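# Lift the carton with both hands and hold it

## Task

Grasp the carton between both hands, raise the whole carton at least three fingers' width above the table, and keep it motionless in the air, touching nothing else, at the end. The task fails if any motor of either hand still shows moving in hand_stopped_by at the end, or if anything is pushed or knocked off the table.

## Robot and tools

ROBOT. A humanoid upper body on a stand just past the table's -x edge, with two 7-joint arms: left_arm ends in a left hand, right_arm in a right hand. Each hand has six motors: little, ring, middle, index, thumb_bend, thumb_turn.

SCENE FRAME. All reported positions share one frame: z = 0 is the table top and +z is up; +x runs across the table away from the robot; the robot's left (left_arm) is +y, its right is -y. The table's near edge sits at x = 0.18 m. Shoulders are roughly 0.28 m above the pelvis, 0.06 m toward +x, and 0.10 m to each side; a hand point cannot get more than 0.62 m from its own shoulder. The body may be slightly turned or tilted, and printed positions get less accurate at long reach.

HAND POINT AXES. Each arm is steered by its hand point, 0.05 m in front of the palm where index pad meets thumb tip. Its +z runs along the straightened fingers (fingertips about 0.06-0.07 m beyond), +y points out of the palm, and +x runs across the palm away from the thumb on the right hand but toward the thumb on the left hand. A wrist bracket on the little-finger side protrudes 0.03 m past the point along +y and 0.11 m across the palm, and can collide. A full wrap (thumb turned in front of the palm first) fits objects 0.035-0.08 m across, seated on the wrist side of the point.

ROW LAYOUT. Every command row is a single flat list of 28 numbers, each in [-1, 1], covering both arms even if one is idle: left_arm dx, dy, dz, rx, ry, rz, then left_gripper little, ring, middle, index, thumb_bend, thumb_turn, force_limit, speed; then the same 14 for right_arm/right_gripper. dx..rz are an offset, not a pose: a displacement from the hand point's measured pose at the start of the action (for the first action in a call, the last pose any result reported), expressed in that hand point's own axes. Each row in an action is measured from that same start, not from the prior row. Scale: 1.0 = 0.6 m or 180 degrees; rx, ry, rz form one rotation vector. Finger values are absolute targets: +1 straight/open, -1 curled/closed; thumb_turn +1 beside the palm, -1 in front of it. A pinch is about index -0.22, thumb_bend -0.75, thumb_turn -0.57. force_limit maps -1..+1 to about 0..10 N at the fingertip (0..15 N for the two thumb motors) and only stops closing motors. speed maps -1..+1 from nearly zero to full (full travel 0.6 s); use -0.9 or lower for gentle closing. There is no 'no change' value: to keep a hand as is, repeat its last eight executed numbers, or before any, its hand_measured six values plus hand_force_limit and hand_speed.

TOOLS.
- execute_actions(actions): a list of actions; each action is a table of up to 15 rows, one per 1/30 s step; short tables repeat their final row. An empty list just returns state and images.
- move(target, speed, blocking): target is one 28-number row as above (offsets from the last reported pose). Both hand points travel in straight lines, finishing together in 0.5-10 s; speed is m/s, 0.002-0.5, default 0.25 (turn rate up to twice that in rad/s). Paths ignore obstacles and the other arm. With blocking=false the result comes after 0.5 s; poll with wait(0), and execute_actions/move are refused until it ends, so wait or stop first.
- wait(seconds): 0-10 s, arms keep the last command.
- stop(): brakes a running move; needs stopping room.
- zoom_image(camera, region): camera is cam_high, cam_left_wrist or cam_right_wrist (504x504 each); region [x0, y0, x1, y1] in pixels, at most 504 by 504.
- show_instructions(): shows reference images.
- finished_scene(scene): ends the current scene; pass its number. Irreversible; the result of the hold is judged.

CONTROL DETAILS. Each step the commanded pose is clipped to 70 mm and 16 degrees from the measured pose, then solved by damped IK with position favored over orientation. Large offsets may need several actions; after an action the arm only goes to its last clipped pose. 'Hand target' lines show where the controller now aims.

RESULT LINES. Each arm reports end_effector_position (m) and end_effector_quat_wxyz. Hands report hand_measured, hand_stopped_by (moving, target, force, stalled, fault), hand_load_n (positive when pushed open), hand_force_limit, hand_speed. A lost grip shows as loads dropping near 0. Moves add a 'move:' line: done, off_target, moving, held or fault, plus limits (paced = pose clipped; held = steps were blocked, possibly followed by a fast catch-up) and distance to pose. 'pose unreachable' means the clearance check altered that arm's command. Watch for MOTOR HOT (90 °C); at 120 °C an OVER-TEMPERATURE FAULT drops that arm.

AVOID. Arms must never strike or press hard on each other, any part included. Contact torque reaching a joint's limit (22 N m, wrist pitch/yaw 4.4 N m, carried weight included) halts that arm for 10 s. Faster motion and targets deeper past contact hit harder. Do not knock items off the table, drop or slip the carton, or slam. Finish with fingers locked (force, target or stalled), not moving.

Each tool is called after "Call:" by a JSON object that holds its "op" and its "data", one argument or row to a line.

Reference images:

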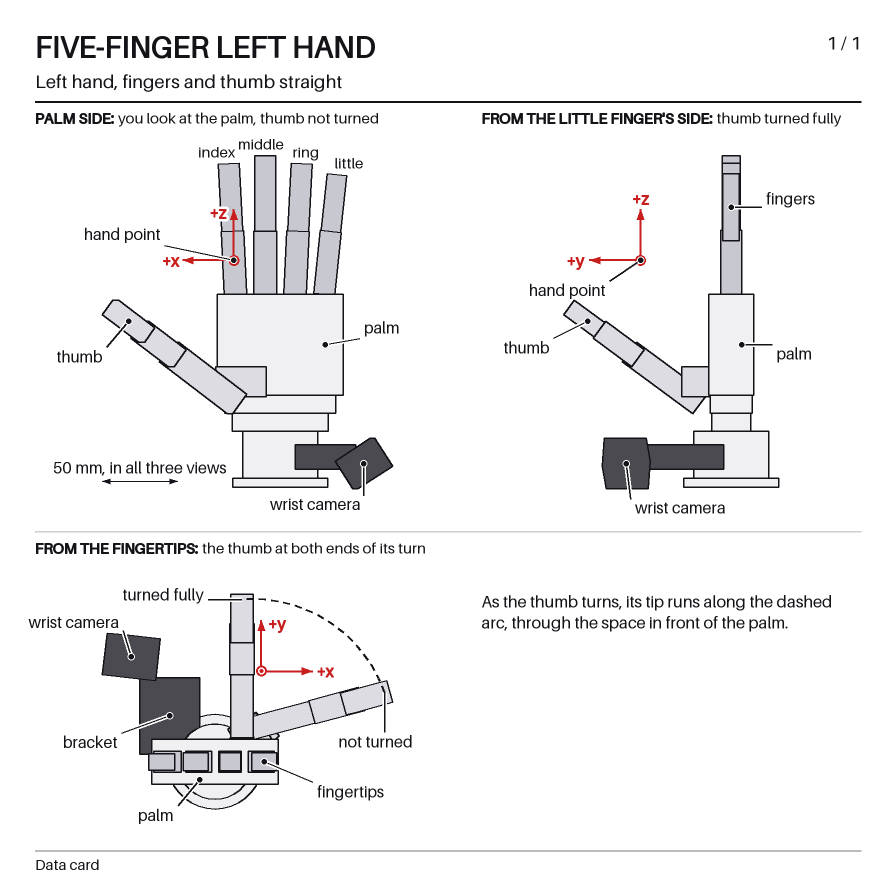

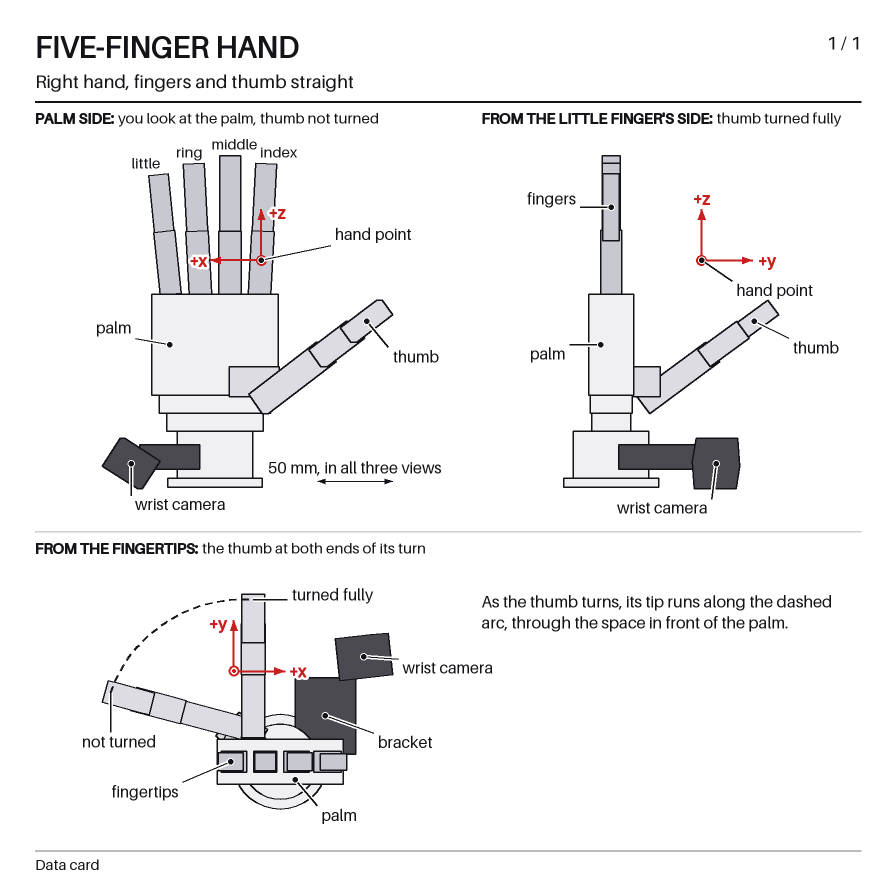

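## Session

Call:
{"op": "execute_actions", "data": {
  "actions": []
}}

Scene clock: 0.00 s.
left_arm: end_effector_position=(+0.0849, +0.1576, +0.4877) hand_measured=(+1.000, +1.000, +1.000, +1.000, +1.000, +1.000) hand_load_n=(+0.0, +0.0, +0.0, +0.0, +0.0, +0.0) hand_stopped_by=(target, target, target, target, target, target) hand_force_limit=0.00 hand_speed=-0.80 end_effector_quat_wxyz=(+0.003, -0.029, -0.124, +0.992) | right_arm: end_effector_position=(+0.1934, -0.0580, +0.4412) hand_measured=(+1.000, +1.000, +1.000, +1.000, +1.000, +1.000) hand_load_n=(+0.0, +0.0, +0.0, +0.0, +0.0, +0.0) hand_stopped_by=(target, target, target, target, target, target) hand_force_limit=0.00 hand_speed=-0.80 end_effector_quat_wxyz=(+0.957, -0.219, +0.121, +0.148)
Joint positions: left_arm=[-0.167  0.563  0.253 -0.646 -0.603 -1.014 -0.215] | right_arm=[-0.037 -0.455 -0.187 -0.464  0.555 -0.963  0.425]
Joint velocities: left_arm=[-0.006  0.006  0.012  0.     0.005  0.     0.   ] | right_arm=[-0.003 -0.006  0.012  0.    -0.005  0.     0.   ]
Motor temperatures (°C, as the motors report them): left_arm=[33 28 34 35 29 23 19] | right_arm=[32 40 27 31 27 19 23]
Hand target (left_arm): +0.085, +0.158, +0.488; +0.003, -0.029, -0.124, +0.992
Hand target (right_arm): +0.193, -0.058, +0.441; +0.957, -0.219, +0.121, +0.148

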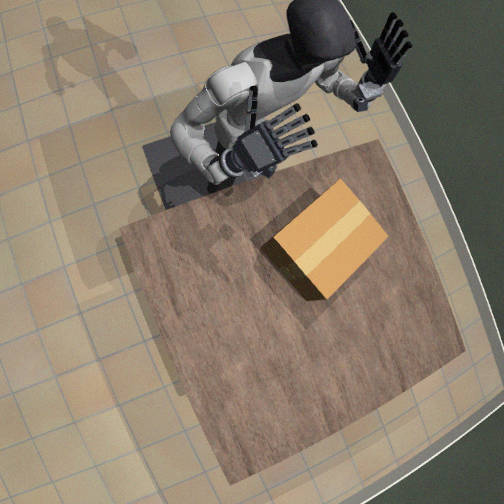

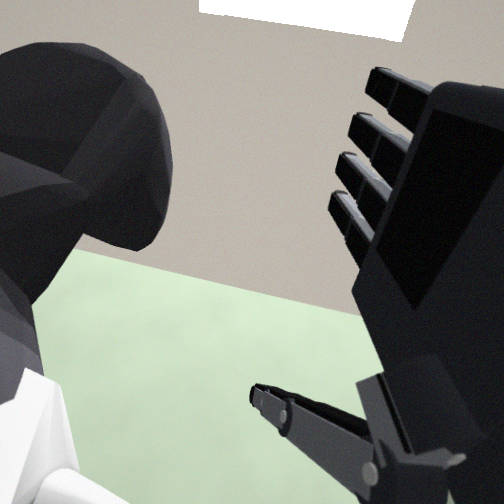

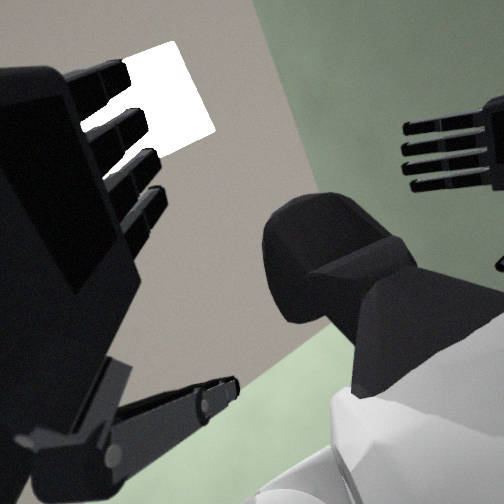

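Call:
{"op": "zoom_image", "data": {
  "camera": "cam_high",
  "region": [200, 100, 452, 352]
}}

Call:
{"op": "zoom_image", "data": {
  "camera": "cam_high",
  "region": [130, 0, 430, 300]
}}

Region (200, 100, 452, 352) of cam_high's 504x504 image, scaled by 2.000, with more detail than that image has.

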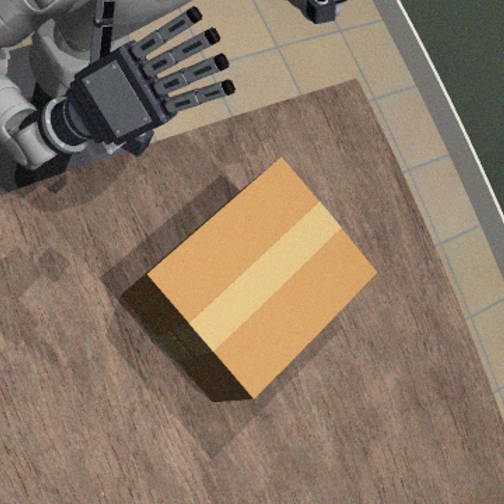

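Region (130, 0, 430, 300) of cam_high's 504x504 image, scaled by 1.680, with more detail than that image has.

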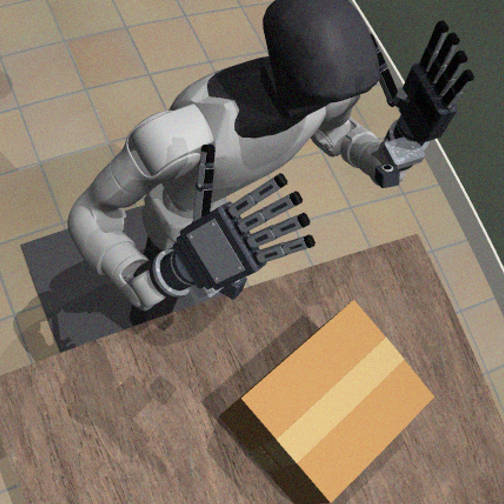

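Call:
{"op": "move", "data": {
  "target": [-0.472,-0.007,-0.353,0.155,-0.687,-0.018,1,1,1,1,1,1,0,-0.8,0.482,-0.125,-0.160,0.070,0.559,0.126,1,1,1,1,1,1,0,-0.8],
  "speed": 0.4
}}

Scene clock: 5.87 s.
left_arm: end_effector_position=(+0.3816, +0.2087, +0.3025) hand_measured=(+1.000, +1.000, +1.000, +1.000, +1.000, +1.000) hand_load_n=(+0.0, +0.0, +0.0, +0.0, +0.0, +0.0) hand_stopped_by=(target, target, target, target, target, target) hand_force_limit=0.00 hand_speed=-0.80 end_effector_quat_wxyz=(-0.064, +0.838, +0.145, +0.522) | right_arm: end_effector_position=(+0.4676, -0.0875, +0.3033) hand_measured=(+1.000, +1.000, +1.000, +1.000, +1.000, +1.000) hand_load_n=(+0.0, +0.0, +0.0, +0.0, +0.0, +0.0) hand_stopped_by=(target, target, target, target, target, target) hand_force_limit=0.00 hand_speed=-0.80 end_effector_quat_wxyz=(+0.496, -0.148, +0.852, +0.077)
Joint positions: left_arm=[-0.679  1.141 -0.131 -0.674 -1.98   0.631  1.382] | right_arm=[-0.71  -1.386  0.189 -0.093  1.59   0.787 -0.226]
Joint velocities: left_arm=[-0.002 -0.043  0.014  0.     0.006  0.034  0.026] | right_arm=[ 0.003 -0.003  0.011  0.     0.     0.     0.   ]
Motor temperatures (°C, as the motors report them): left_arm=[33 28 34 35 29 23 19] | right_arm=[32 40 27 32 27 20 23]
Hand target (left_arm): +0.382, +0.208, +0.303; -0.063, +0.838, +0.145, +0.522
Hand target (right_arm): +0.468, -0.087, +0.303; +0.494, -0.148, +0.853, +0.078
Off the commanded pose (left_arm): 0.003 m, 4 deg.
Off the commanded pose (right_arm): 0.013 m, 1 deg.
joint sent to its limit (left arm) — the command would take joint 5 (wrist roll) past its lower limit, so that joint was sent only as far as its limit.
move: off_target (left_arm, right_arm)

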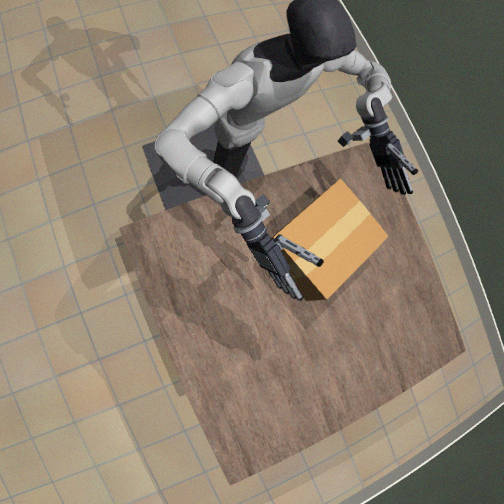

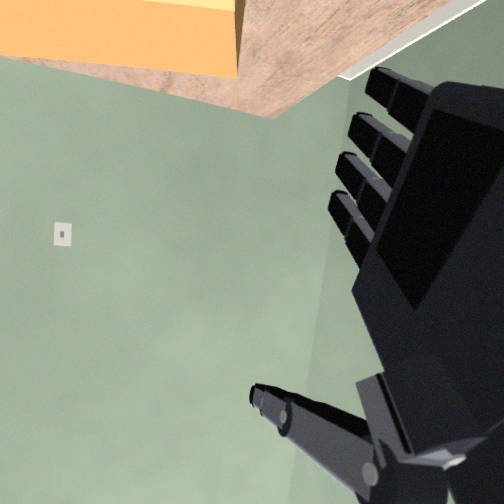

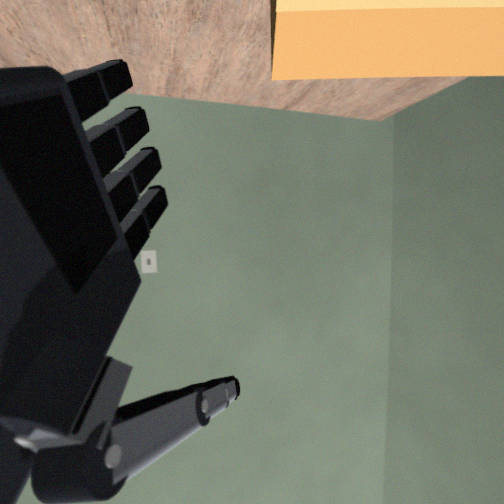

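Call:
{"op": "move", "data": {
  "target": [-0.216,0.006,0.108,0.006,-0.019,0.012,1,1,1,1,1,1,0,-0.8,0.2,0,0.136,0,0,0,1,1,1,1,1,1,0,-0.8],
  "speed": 0.15
}}

Scene clock: 7.73 s.
left_arm: end_effector_position=(+0.3827, +0.2041, +0.1547) hand_measured=(+1.000, +1.000, +1.000, +1.000, +1.000, +1.000) hand_load_n=(+0.0, +0.0, +0.0, +0.0, +0.0, +0.0) hand_stopped_by=(target, target, target, target, target, target) hand_force_limit=0.00 hand_speed=-0.80 end_effector_quat_wxyz=(-0.083, +0.857, +0.134, +0.491) | right_arm: end_effector_position=(+0.4836, -0.0930, +0.1591) hand_measured=(+1.000, +1.000, +1.000, +1.000, +1.000, +1.000) hand_load_n=(+0.0, +0.0, +0.0, +0.0, +0.0, +0.0) hand_stopped_by=(target, target, target, target, target, target) hand_force_limit=0.00 hand_speed=-0.80 end_effector_quat_wxyz=(+0.496, -0.133, +0.855, +0.076)
Joint positions: left_arm=[-0.332  0.857 -0.421 -0.451 -1.208  0.454  0.975] | right_arm=[-0.551 -0.981  0.433  0.232  1.099  0.334 -0.037]
Joint velocities: left_arm=[ 0.    -0.009  0.009  0.008  0.017  0.     0.   ] | right_arm=[0.011 0.    0.    0.006 0.009 0.    0.   ]
Motor temperatures (°C, as the motors report them): left_arm=[33 28 34 35 29 23 19] | right_arm=[33 41 27 32 27 20 23]
Hand target (left_arm): +0.384, +0.204, +0.155; -0.083, +0.856, +0.133, +0.493
Hand target (right_arm): +0.484, -0.093, +0.159; +0.497, -0.135, +0.854, +0.075
Off the commanded pose (left_arm): 0.006 m, 1 deg.
Off the commanded pose (right_arm): 0.008 m, 2 deg.
move: off_target (left_arm, right_arm)

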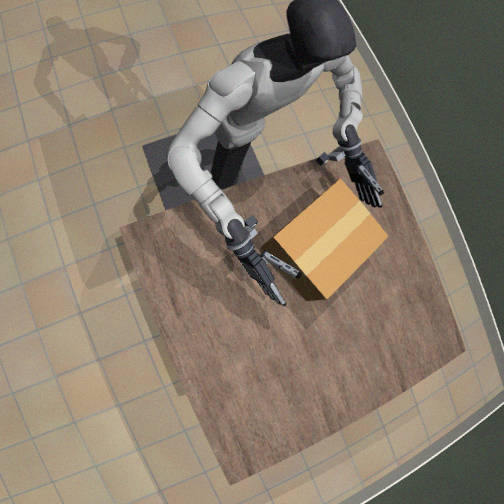

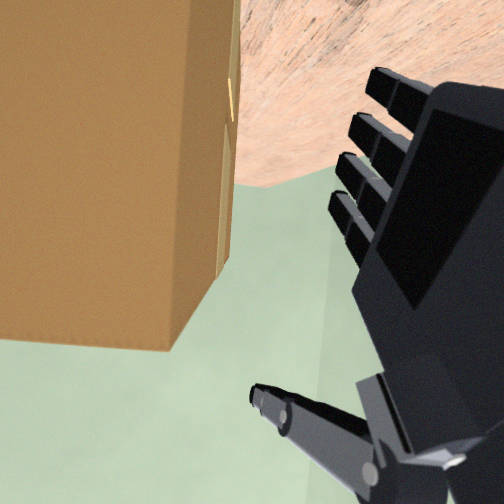

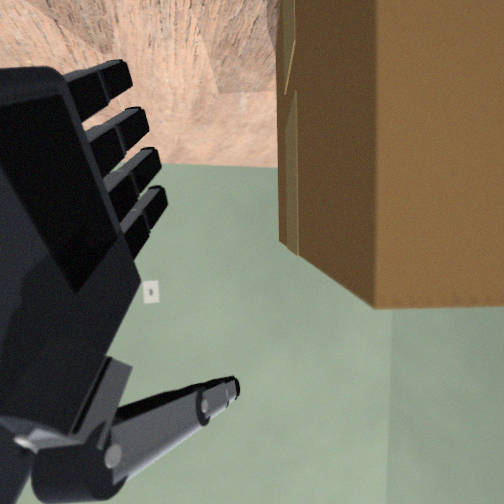

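Call:
{"op": "zoom_image", "data": {
  "camera": "cam_high",
  "region": [210, 120, 410, 320]
}}

Region (210, 120, 410, 320) of cam_high's 504x504 image, scaled by 2.520, with more detail than that image has.

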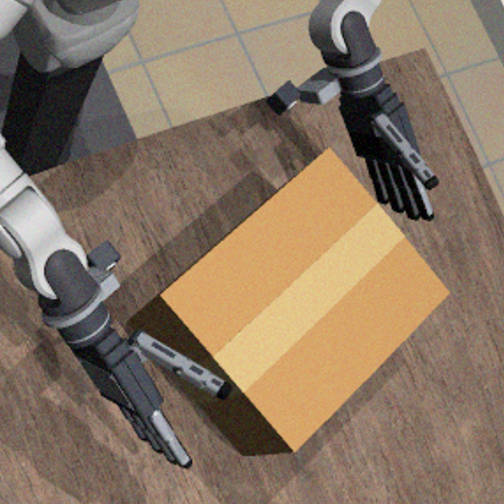

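Call:
{"op": "move", "data": {
  "target": [0.027,0.083,0.019,0,0,0,1,1,1,1,1,1,0,-0.8,-0.004,0.092,-0.003,0,0,0,1,1,1,1,1,1,0,-0.8],
  "speed": 0.06
}}

Call:
{"op": "zoom_image", "data": {
  "camera": "cam_high",
  "region": [210, 120, 410, 320]
}}

Scene clock: 9.57 s.
left_arm: end_effector_position=(+0.4147, +0.1631, +0.1608) hand_measured=(+1.000, +1.000, +1.000, +1.000, +1.000, +1.000) hand_load_n=(+0.0, +0.0, +0.0, +0.0, +0.0, +0.0) hand_stopped_by=(target, target, target, target, target, target) hand_force_limit=0.00 hand_speed=-0.80 end_effector_quat_wxyz=(-0.078, +0.858, +0.140, +0.488) | right_arm: end_effector_position=(+0.4654, -0.0419, +0.1601) hand_measured=(+1.000, +1.000, +1.000, +1.000, +1.000, +1.000) hand_load_n=(+0.0, +0.0, +0.0, +0.0, +0.0, +0.0) hand_stopped_by=(target, target, target, target, target, target) hand_force_limit=0.00 hand_speed=-0.80 end_effector_quat_wxyz=(+0.495, -0.136, +0.855, +0.074)
Joint positions: left_arm=[-0.55   0.652 -0.523 -0.332 -1.206  0.531  1.123] | right_arm=[-0.538 -0.903  0.452 -0.008  1.121  0.425 -0.306]
Joint velocities: left_arm=[ 0.    -0.008 -0.012  0.008  0.011  0.     0.   ] | right_arm=[-0.003 -0.005 -0.002  0.002 -0.005  0.002  0.   ]
Motor temperatures (°C, as the motors report them): left_arm=[33 28 34 35 29 23 19] | right_arm=[33 41 27 32 27 20 23]
Hand target (left_arm): +0.415, +0.164, +0.160; -0.081, +0.858, +0.139, +0.488
Hand target (right_arm): +0.465, -0.041, +0.160; +0.494, -0.135, +0.856, +0.075
Off the commanded pose (left_arm): 0.002 m, 1 deg.
Off the commanded pose (right_arm): 0.003 m, 0 deg.
move: done

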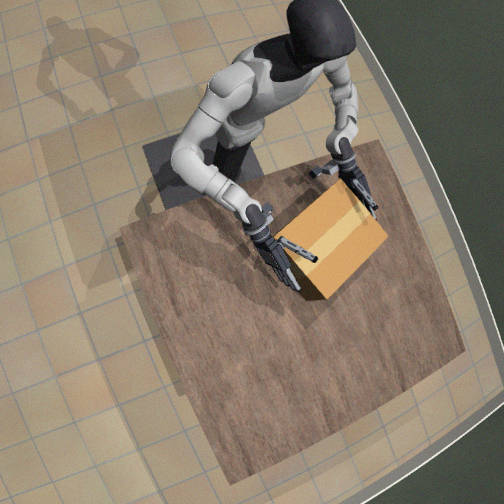

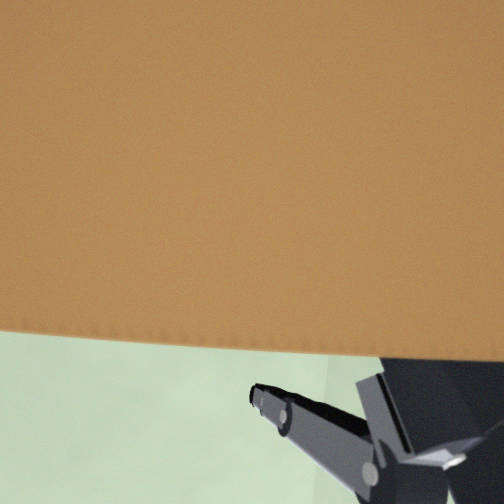

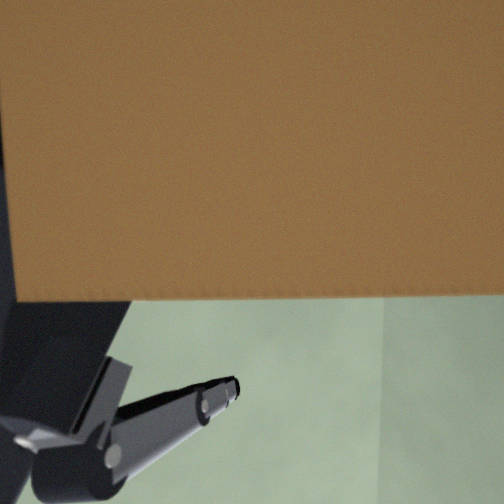

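Region (210, 120, 410, 320) of cam_high's 504x504 image, scaled by 2.520, with more detail than that image has.

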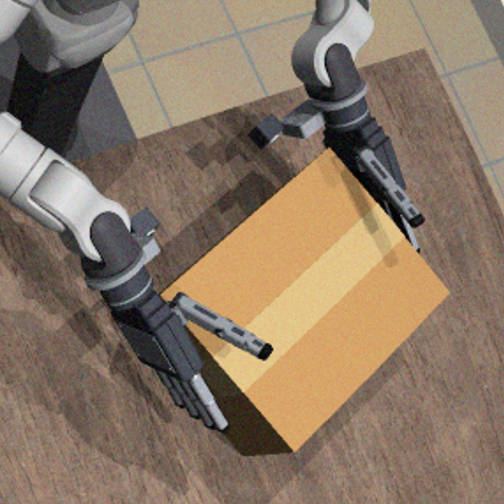

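Call:
{"op": "move", "data": {
  "target": [0.009,0.04,-0.005,0,0,0,1,1,1,1,1,1,0,-0.8,-0.002,0.04,-0.001,0,0,0,1,1,1,1,1,1,0,-0.8],
  "speed": 0.025
}}

Call:
{"op": "zoom_image", "data": {
  "camera": "cam_high",
  "region": [210, 120, 410, 320]
}}

Scene clock: 11.03 s.
left_arm: end_effector_position=(+0.4205, +0.1554, +0.1613) hand_measured=(+1.000, +1.000, +1.000, +1.000, +1.000, +1.000) hand_load_n=(+0.0, +0.0, +0.0, +0.0, +0.0, +0.0) hand_stopped_by=(target, target, target, target, target, target) hand_force_limit=0.00 hand_speed=-0.80 end_effector_quat_wxyz=(-0.098, +0.858, +0.150, +0.482) | right_arm: end_effector_position=(+0.4620, -0.0297, +0.1591) hand_measured=(+1.000, +1.000, +1.000, +1.000, +1.000, +1.000) hand_load_n=(+0.0, +0.0, +0.0, +0.0, +0.0, +0.0) hand_stopped_by=(target, target, target, target, target, target) hand_force_limit=0.00 hand_speed=-0.80 end_effector_quat_wxyz=(+0.496, -0.130, +0.857, +0.059)
Joint positions: left_arm=[-0.608  0.581 -0.555 -0.298 -1.204  0.553  1.227] | right_arm=[-0.545 -0.862  0.463 -0.07   1.121  0.462 -0.423]
Joint velocities: left_arm=[-0.011 -0.008 -0.002  0.     0.003  0.     0.003] | right_arm=[-0.006  0.002  0.017  0.    -0.005  0.    -0.002]
Motor temperatures (°C, as the motors report them): left_arm=[34 28 34 35 29 23 19] | right_arm=[34 41 27 32 27 20 23]
Hand target (left_arm): +0.422, +0.141, +0.166; -0.077, +0.859, +0.141, +0.486
Hand target (right_arm): +0.457, -0.019, +0.160; +0.494, -0.137, +0.855, +0.073
Off the commanded pose (left_arm): 0.016 m, 3 deg.
Off the commanded pose (right_arm): 0.012 m, 2 deg.
move: off_target (left_arm, right_arm)

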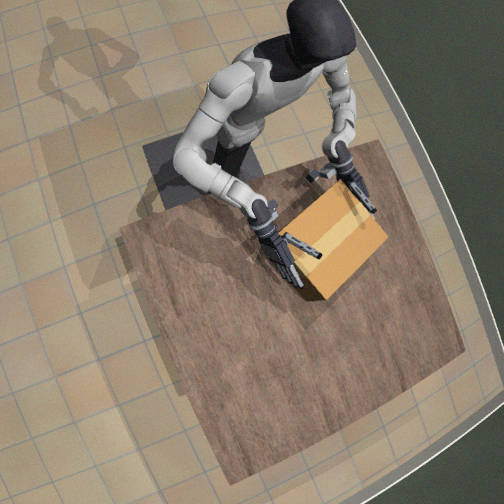

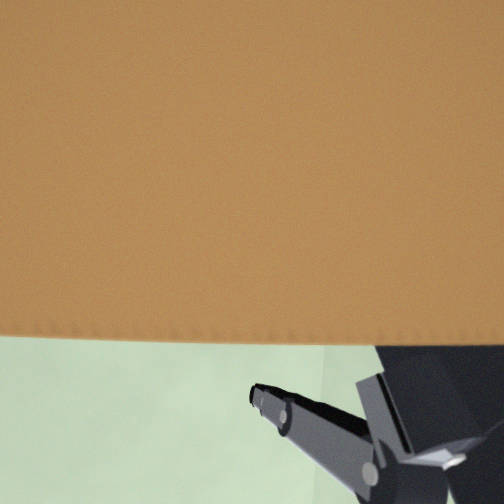

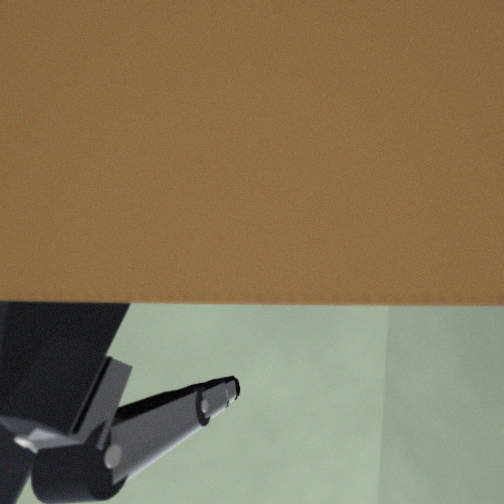

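Region (210, 120, 410, 320) of cam_high's 504x504 image, scaled by 2.520, with more detail than that image has.

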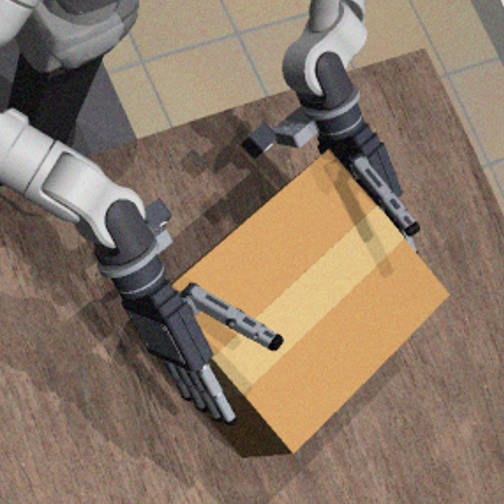

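Call:
{"op": "execute_actions", "data": {
  "actions": [
    [[0,0.026,0,-0.015,0,0,0.6,0.6,0.6,0.6,1,1,-0.6,-0.85,0,0.023,0,-0.011,0,0,0.6,0.6,0.6,0.6,1,1,-0.6,-0.85],[0,0.028,0,-0.015,0,0,0.6,0.6,0.6,0.6,1,1,-0.6,-0.85,0,0.026,0,-0.012,0,0,0.6,0.6,0.6,0.6,1,1,-0.6,-0.85],[0,0.03,0,-0.016,0,0,0.6,0.6,0.6,0.6,1,1,-0.6,-0.85,0,0.029,0,-0.013,0,0,0.6,0.6,0.6,0.6,1,1,-0.6,-0.85]]
  ]
}}

Call:
{"op": "wait", "data": {
  "seconds": 0.5
}}

Scene clock: 12.07 s.
left_arm: end_effector_position=(+0.4259, +0.1582, +0.1587) hand_measured=(+0.900, +0.900, +0.900, +0.900, +1.000, +1.000) hand_load_n=(+0.0, +0.0, +0.0, +0.0, +0.0, +0.0) hand_stopped_by=(moving, moving, moving, moving, target, target) hand_force_limit=-0.60 hand_speed=-0.85 end_effector_quat_wxyz=(-0.104, +0.856, +0.150, +0.483) | right_arm: end_effector_position=(+0.4633, -0.0291, +0.1581) hand_measured=(+0.900, +0.900, +0.900, +0.900, +1.000, +1.000) hand_load_n=(+0.0, +0.0, +0.0, +0.0, +0.0, +0.0) hand_stopped_by=(moving, moving, moving, moving, target, target) hand_force_limit=-0.60 hand_speed=-0.85 end_effector_quat_wxyz=(+0.496, -0.132, +0.856, +0.054)
Joint positions: left_arm=[-0.624  0.573 -0.562 -0.256 -1.183  0.545  1.207] | right_arm=[-0.554 -0.857  0.47  -0.064  1.114  0.465 -0.432]
Joint velocities: left_arm=[ 0.005  0.003  0.005  0.012 -0.005  0.     0.   ] | right_arm=[ 0.003 -0.008 -0.008  0.     0.006  0.     0.   ]
Motor temperatures (°C, as the motors report them): left_arm=[34 28 34 35 29 23 19] | right_arm=[34 41 27 32 27 20 23]
Hand target (left_arm): +0.426, +0.139, +0.161; -0.077, +0.860, +0.138, +0.485
Hand target (right_arm): +0.457, -0.013, +0.159; +0.492, -0.140, +0.856, +0.077
Off the commanded pose (left_arm): 0.020 m, 4 deg.
Off the commanded pose (right_arm): 0.017 m, 3 deg.

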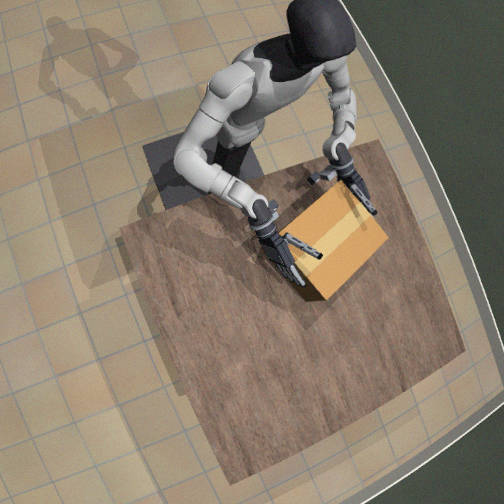

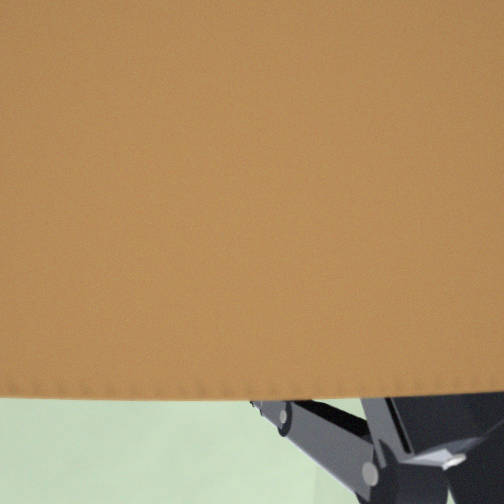

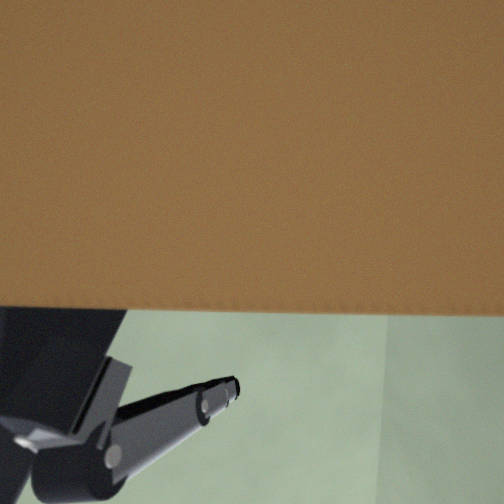

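Scene clock: 12.57 s.
left_arm: end_effector_position=(+0.4264, +0.1595, +0.1581) hand_measured=(+0.776, +0.786, +0.818, +0.810, +1.000, +1.000) hand_load_n=(+0.0, +2.5, +0.5, +1.0, +0.0, +0.0) hand_stopped_by=(moving, force, force, force, target, target) hand_force_limit=-0.60 hand_speed=-0.85 end_effector_quat_wxyz=(-0.107, +0.856, +0.151, +0.483) | right_arm: end_effector_position=(+0.4648, -0.0306, +0.1576) hand_measured=(+0.776, +0.784, +0.802, +0.794, +1.000, +1.000) hand_load_n=(+0.0, +2.0, +0.5, +1.5, +0.0, +0.0) hand_stopped_by=(moving, force, force, force, target, target) hand_force_limit=-0.60 hand_speed=-0.85 end_effector_quat_wxyz=(+0.497, -0.129, +0.857, +0.051)
Joint positions: left_arm=[-0.625  0.572 -0.562 -0.251 -1.18   0.543  1.208] | right_arm=[-0.556 -0.853  0.47  -0.06   1.112  0.465 -0.439]
Joint velocities: left_arm=[-0.003  0.003  0.005  0.009  0.014  0.     0.   ] | right_arm=[ 0.006 -0.002  0.011  0.009 -0.009  0.     0.   ]
Motor temperatures (°C, as the motors report them): left_arm=[34 28 34 35 29 23 19] | right_arm=[34 41 27 32 27 20 23]
Hand target (left_arm): +0.426, +0.139, +0.161; -0.077, +0.860, +0.138, +0.485
Hand target (right_arm): +0.457, -0.013, +0.159; +0.492, -0.140, +0.856, +0.077
Off the commanded pose (left_arm): 0.021 m, 4 deg.
Off the commanded pose (right_arm): 0.019 m, 3 deg.
wait: 0.50 s; no rest

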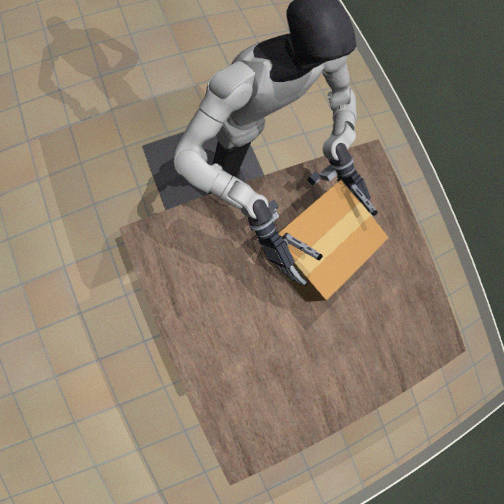

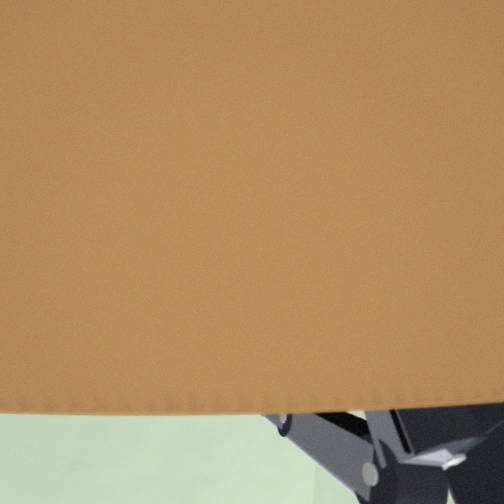

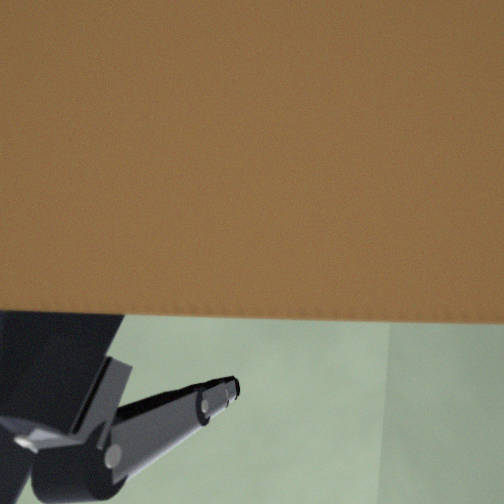

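Call:
{"op": "execute_actions", "data": {
  "actions": [
    [[-0.001,0.034,-0.015,-0.021,-0.002,-0.002,0.6,0.6,0.6,0.6,1,1,-0.6,-0.85,-0.001,0.034,-0.006,-0.018,0.001,0.002,0.6,0.6,0.6,0.6,1,1,-0.6,-0.85],[0.0,0.036,-0.016,-0.022,-0.002,-0.002,0.6,0.6,0.6,0.6,1,1,-0.6,-0.85,-0.002,0.036,-0.007,-0.019,0.001,0.002,0.6,0.6,0.6,0.6,1,1,-0.6,-0.85],[0.002,0.038,-0.018,-0.023,-0.002,-0.002,0.6,0.6,0.6,0.6,1,1,-0.6,-0.85,-0.004,0.038,-0.009,-0.020,0.001,0.002,0.6,0.6,0.6,0.6,1,1,-0.6,-0.85],[0.005,0.040,-0.021,-0.024,-0.002,-0.002,0.6,0.6,0.6,0.6,1,1,-0.6,-0.85,-0.007,0.040,-0.011,-0.021,0.001,0.002,0.6,0.6,0.6,0.6,1,1,-0.6,-0.85],[0.008,0.042,-0.0235,-0.025,-0.002,-0.002,0.6,0.6,0.6,0.6,1,1,-0.6,-0.85,-0.010,0.042,-0.013,-0.022,0.001,0.002,0.6,0.6,0.6,0.6,1,1,-0.6,-0.85],[0.0116,0.042,-0.0255,-0.025,-0.002,-0.002,0.6,0.6,0.6,0.6,1,1,-0.6,-0.85,-0.0137,0.042,-0.015,-0.022,0.001,0.002,0.6,0.6,0.6,0.6,1,1,-0.6,-0.85],[0.015,0.042,-0.0276,-0.025,-0.002,-0.002,0.6,0.6,0.6,0.6,1,1,-0.6,-0.85,-0.017,0.042,-0.017,-0.022,0.001,0.002,0.6,0.6,0.6,0.6,1,1,-0.6,-0.85],[0.0187,0.042,-0.0297,-0.025,-0.002,-0.002,0.6,0.6,0.6,0.6,1,1,-0.6,-0.85,-0.0208,0.042,-0.019,-0.022,0.001,0.002,0.6,0.6,0.6,0.6,1,1,-0.6,-0.85],[0.022,0.042,-0.0318,-0.025,-0.002,-0.002,0.6,0.6,0.6,0.6,1,1,-0.6,-0.85,-0.0243,0.042,-0.021,-0.022,0.001,0.002,0.6,0.6,0.6,0.6,1,1,-0.6,-0.85],[0.0255,0.041,-0.0338,-0.025,-0.002,-0.002,0.6,0.6,0.6,0.6,1,1,-0.6,-0.85,-0.0277,0.041,-0.023,-0.022,0.001,0.002,0.6,0.6,0.6,0.6,1,1,-0.6,-0.85],[0.0285,0.041,-0.0356,-0.025,-0.002,-0.002,0.6,0.6,0.6,0.6,1,1,-0.6,-0.85,-0.0307,0.041,-0.0248,-0.022,0.001,0.002,0.6,0.6,0.6,0.6,1,1,-0.6,-0.85],[0.031,0.041,-0.037,-0.025,-0.002,-0.002,0.6,0.6,0.6,0.6,1,1,-0.6,-0.85,-0.0333,0.041,-0.0263,-0.022,0.001,0.002,0.6,0.6,0.6,0.6,1,1,-0.6,-0.85],[0.033,0.041,-0.0383,-0.025,-0.002,-0.002,0.6,0.6,0.6,0.6,1,1,-0.6,-0.85,-0.0352,0.041,-0.0275,-0.022,0.001,0.002,0.6,0.6,0.6,0.6,1,1,-0.6,-0.85],[0.0343,0.041,-0.039,-0.025,-0.002,-0.002,0.6,0.6,0.6,0.6,1,1,-0.6,-0.85,-0.0365,0.041,-0.0282,-0.022,0.001,0.002,0.6,0.6,0.6,0.6,1,1,-0.6,-0.85],[0.0348,0.041,-0.0393,-0.025,-0.002,-0.002,0.6,0.6,0.6,0.6,1,1,-0.6,-0.85,-0.037,0.041,-0.0285,-0.022,0.001,0.002,0.6,0.6,0.6,0.6,1,1,-0.6,-0.85]]
  ]
}}

Call:
{"op": "wait", "data": {
  "seconds": 0.3
}}

Scene clock: 14.07 s.
left_arm: end_effector_position=(+0.4235, +0.1564, +0.1705) hand_measured=(+0.760, +0.786, +0.818, +0.810, +1.000, +1.000) hand_load_n=(+0.0, +3.5, +0.0, +1.0, +0.0, +0.0) hand_stopped_by=(force, force, force, force, target, target) hand_force_limit=-0.60 hand_speed=-0.85 end_effector_quat_wxyz=(-0.113, +0.862, +0.148, +0.471) | right_arm: end_effector_position=(+0.4588, -0.0313, +0.1645) hand_measured=(+0.726, +0.784, +0.802, +0.794, +1.000, +1.000) hand_load_n=(+0.0, +1.5, +1.0, +3.0, +0.0, +0.0) hand_stopped_by=(force, force, force, force, target, target) hand_force_limit=-0.60 hand_speed=-0.85 end_effector_quat_wxyz=(+0.478, -0.136, +0.867, +0.039)
Joint positions: left_arm=[-0.665  0.568 -0.527 -0.304 -1.276  0.633  1.312] | right_arm=[-0.57  -0.891  0.434 -0.137  1.188  0.579 -0.507]
Joint velocities: left_arm=[-0.141 -0.012  0.129 -0.117 -0.161  0.139  0.195] | right_arm=[-0.026 -0.054 -0.098 -0.118  0.13   0.179 -0.109]
Motor temperatures (°C, as the motors report them): left_arm=[35 28 34 36 29 23 19] | right_arm=[35 41 28 32 27 20 24]
Hand target (left_arm): +0.426, +0.132, +0.187; -0.070, +0.861, +0.135, +0.485
Hand target (right_arm): +0.453, -0.006, +0.184; +0.490, -0.147, +0.855, +0.082
Off the commanded pose (left_arm): 0.030 m, 5 deg.
Off the commanded pose (right_arm): 0.032 m, 5 deg.

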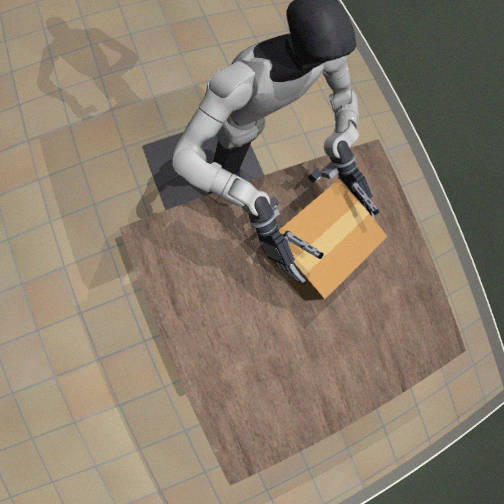

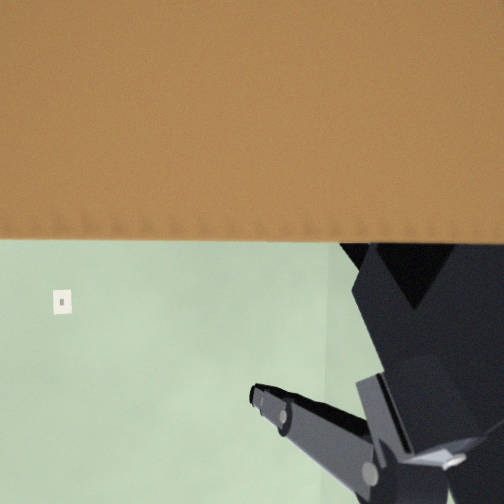

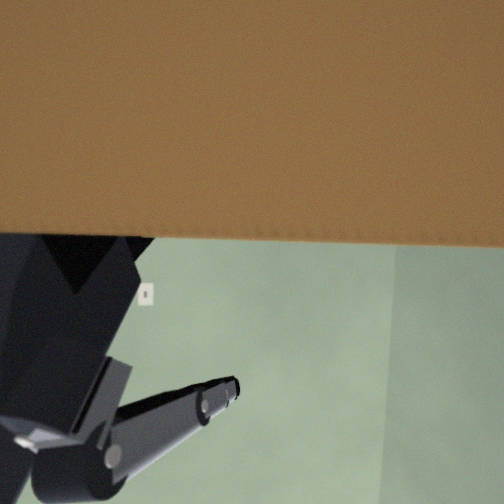

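Scene clock: 14.37 s.
left_arm: end_effector_position=(+0.4241, +0.1565, +0.1736) hand_measured=(+0.760, +0.786, +0.818, +0.810, +1.000, +1.000) hand_load_n=(+0.0, +4.0, +0.0, +1.0, +0.0, +0.0) hand_stopped_by=(force, force, force, force, target, target) hand_force_limit=-0.60 hand_speed=-0.85 end_effector_quat_wxyz=(-0.113, +0.861, +0.148, +0.473) | right_arm: end_effector_position=(+0.4586, -0.0312, +0.1661) hand_measured=(+0.726, +0.784, +0.802, +0.794, +1.000, +1.000) hand_load_n=(+0.0, +1.5, +1.5, +3.0, +0.0, +0.0) hand_stopped_by=(force, force, force, force, target, target) hand_force_limit=-0.60 hand_speed=-0.85 end_effector_quat_wxyz=(+0.478, -0.136, +0.867, +0.039)
Joint positions: left_arm=[-0.671  0.568 -0.521 -0.309 -1.283  0.639  1.32 ] | right_arm=[-0.571 -0.893  0.428 -0.144  1.194  0.588 -0.513]
Joint velocities: left_arm=[-0.012  0.011  0.002 -0.008  0.003  0.     0.   ] | right_arm=[ 0.005 -0.006 -0.002  0.003  0.006  0.     0.   ]
Motor temperatures (°C, as the motors report them): left_arm=[35 28 34 36 29 23 19] | right_arm=[35 41 28 32 27 21 24]
Hand target (left_arm): +0.426, +0.132, +0.187; -0.070, +0.861, +0.135, +0.485
Hand target (right_arm): +0.453, -0.006, +0.184; +0.490, -0.147, +0.855, +0.082
Off the commanded pose (left_arm): 0.028 m, 5 deg.
Off the commanded pose (right_arm): 0.031 m, 5 deg.
wait: 0.30 s; at rest by 0.20 s

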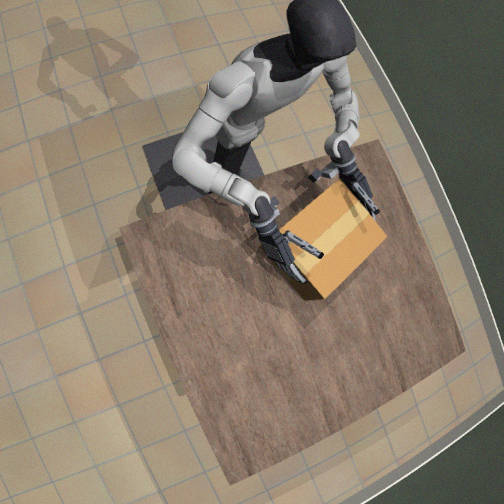

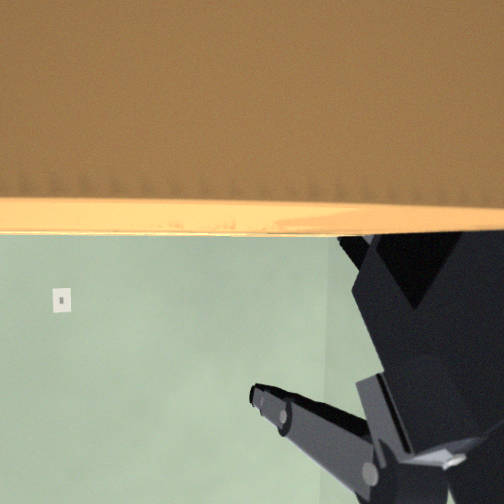

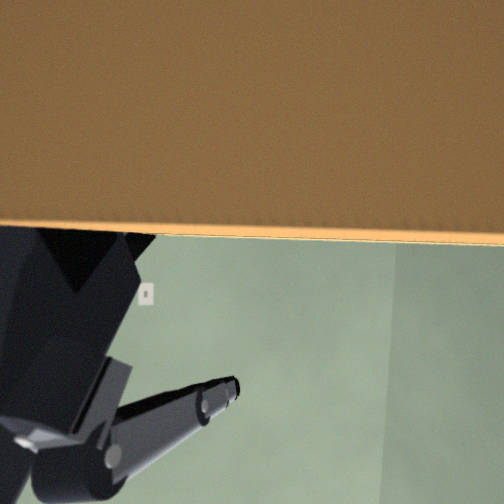

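Call:
{"op": "move", "data": {
  "target": [-0.0235,0,0.005,-0.0286,0.0034,-0.0067,0.93,0.93,0.93,0.93,1,1,-0.6,-0.5,0.0125,0,0.018,-0.0264,-0.0137,0.0057,0.93,0.93,0.93,0.93,1,1,-0.6,-0.5],
  "speed": 0.05
}}

Call:
{"op": "zoom_image", "data": {
  "camera": "cam_high",
  "region": [210, 120, 410, 320]
}}

Scene clock: 16.33 s.
left_arm: end_effector_position=(+0.4195, +0.1550, +0.1617) hand_measured=(+0.930, +0.930, +0.930, +0.930, +1.000, +1.000) hand_load_n=(+0.0, +0.0, +0.0, +0.0, +0.0, +0.0) hand_stopped_by=(target, target, target, target, target, target) hand_force_limit=-0.60 hand_speed=-0.50 end_effector_quat_wxyz=(-0.069, +0.861, +0.134, +0.486) | right_arm: end_effector_position=(+0.4654, -0.0316, +0.1559) hand_measured=(+0.930, +0.930, +0.930, +0.930, +1.000, +1.000) hand_load_n=(+0.0, +0.0, +0.0, +0.0, +0.0, +0.0) hand_stopped_by=(target, target, target, target, target, target) hand_force_limit=-0.60 hand_speed=-0.50 end_effector_quat_wxyz=(+0.491, -0.142, +0.855, +0.083)
Joint positions: left_arm=[-0.579  0.626 -0.522 -0.308 -1.213  0.554  1.115] | right_arm=[-0.561 -0.866  0.464  0.019  1.099  0.434 -0.29 ]
Joint velocities: left_arm=[-0.003  0.     0.014  0.006  0.003  0.    -0.006] | right_arm=[-0.006  0.    -0.006  0.005  0.002 -0.014  0.003]
Motor temperatures (°C, as the motors report them): left_arm=[35 28 34 36 29 23 19] | right_arm=[35 41 28 32 27 21 24]
Hand target (left_arm): +0.419, +0.156, +0.161; -0.071, +0.861, +0.134, +0.486
Hand target (right_arm): +0.465, -0.031, +0.154; +0.491, -0.143, +0.855, +0.082
Off the commanded pose (left_arm): 0.002 m, 0 deg.
Off the commanded pose (right_arm): 0.003 m, 1 deg.
move: done

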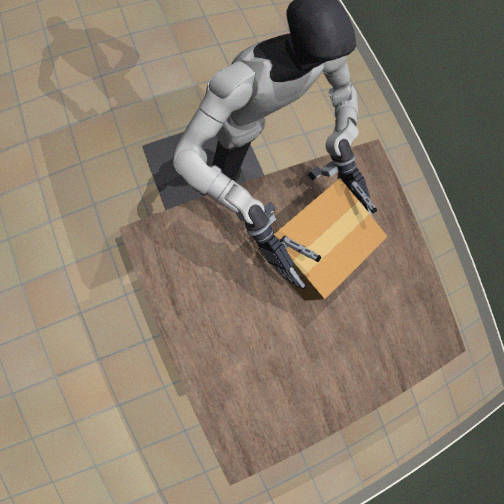

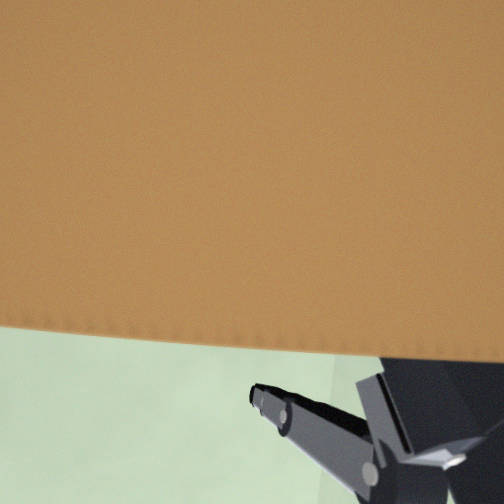

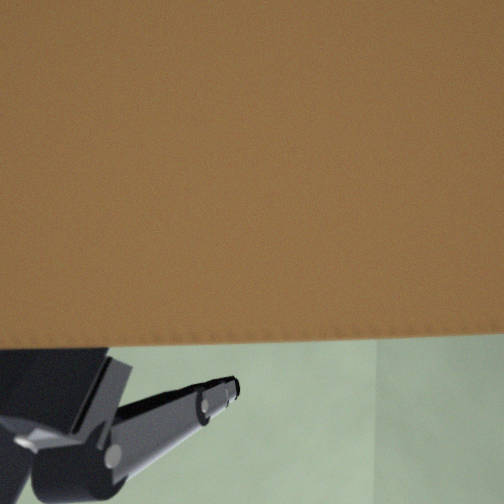

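Region (210, 120, 410, 320) of cam_high's 504x504 image, scaled by 2.520, with more detail than that image has.

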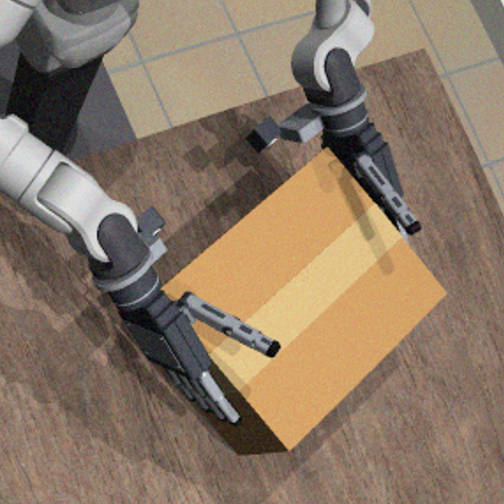

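Call:
{"op": "move", "data": {
  "target": [0,0.075,-0.026,-0.044,0,0,0.93,0.93,0.93,0.93,1,1,-0.6,-0.5,0,0.075,-0.011,-0.038,0,0,0.93,0.93,0.93,0.93,1,1,-0.6,-0.5],
  "speed": 0.04
}}

Call:
{"op": "zoom_image", "data": {
  "camera": "cam_high",
  "region": [210, 120, 410, 320]
}}

Scene clock: 18.50 s.
left_arm: end_effector_position=(+0.4198, +0.1524, +0.1611) hand_measured=(+0.930, +0.930, +0.930, +0.930, +1.000, +1.000) hand_load_n=(+0.0, +0.0, +0.0, +0.0, +0.0, +0.0) hand_stopped_by=(target, target, target, target, target, target) hand_force_limit=-0.60 hand_speed=-0.50 end_effector_quat_wxyz=(-0.073, +0.861, +0.129, +0.487) | right_arm: end_effector_position=(+0.4627, -0.0269, +0.1559) hand_measured=(+0.930, +0.930, +0.930, +0.930, +1.000, +1.000) hand_load_n=(+0.0, +0.0, +0.0, +0.0, +0.0, +0.0) hand_stopped_by=(target, target, target, target, target, target) hand_force_limit=-0.60 hand_speed=-0.50 end_effector_quat_wxyz=(+0.490, -0.148, +0.855, +0.081)
Joint positions: left_arm=[-0.587  0.621 -0.537 -0.304 -1.203  0.554  1.121] | right_arm=[-0.563 -0.863  0.47  -0.002  1.096  0.447 -0.308]
Joint velocities: left_arm=[ 0.002  0.006 -0.005  0.003 -0.009 -0.001  0.   ] | right_arm=[ 0.002 -0.005 -0.003  0.     0.006  0.     0.   ]
Motor temperatures (°C, as the motors report them): left_arm=[36 28 34 36 29 23 20] | right_arm=[36 41 28 33 27 21 24]
Hand target (left_arm): +0.417, +0.110, +0.171; -0.010, +0.864, +0.101, +0.493
Hand target (right_arm): +0.444, +0.007, +0.160; +0.481, -0.172, +0.849, +0.133
Off the commanded pose (left_arm): 0.045 m, 8 deg.
Off the commanded pose (right_arm): 0.040 m, 7 deg.
move: off_target (left_arm, right_arm)

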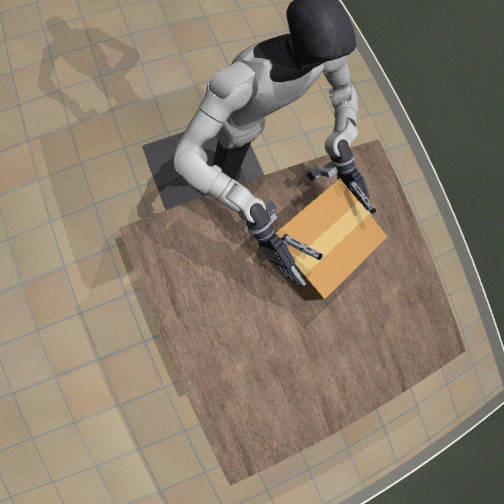

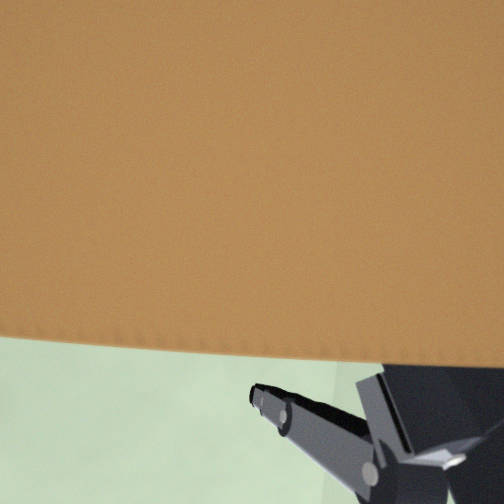

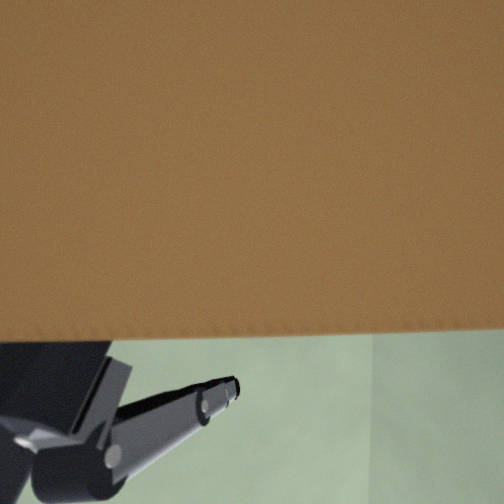

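Region (210, 120, 410, 320) of cam_high's 504x504 image, scaled by 2.520, with more detail than that image has.

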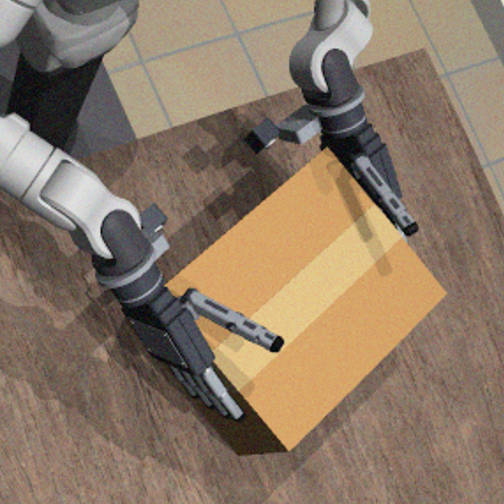

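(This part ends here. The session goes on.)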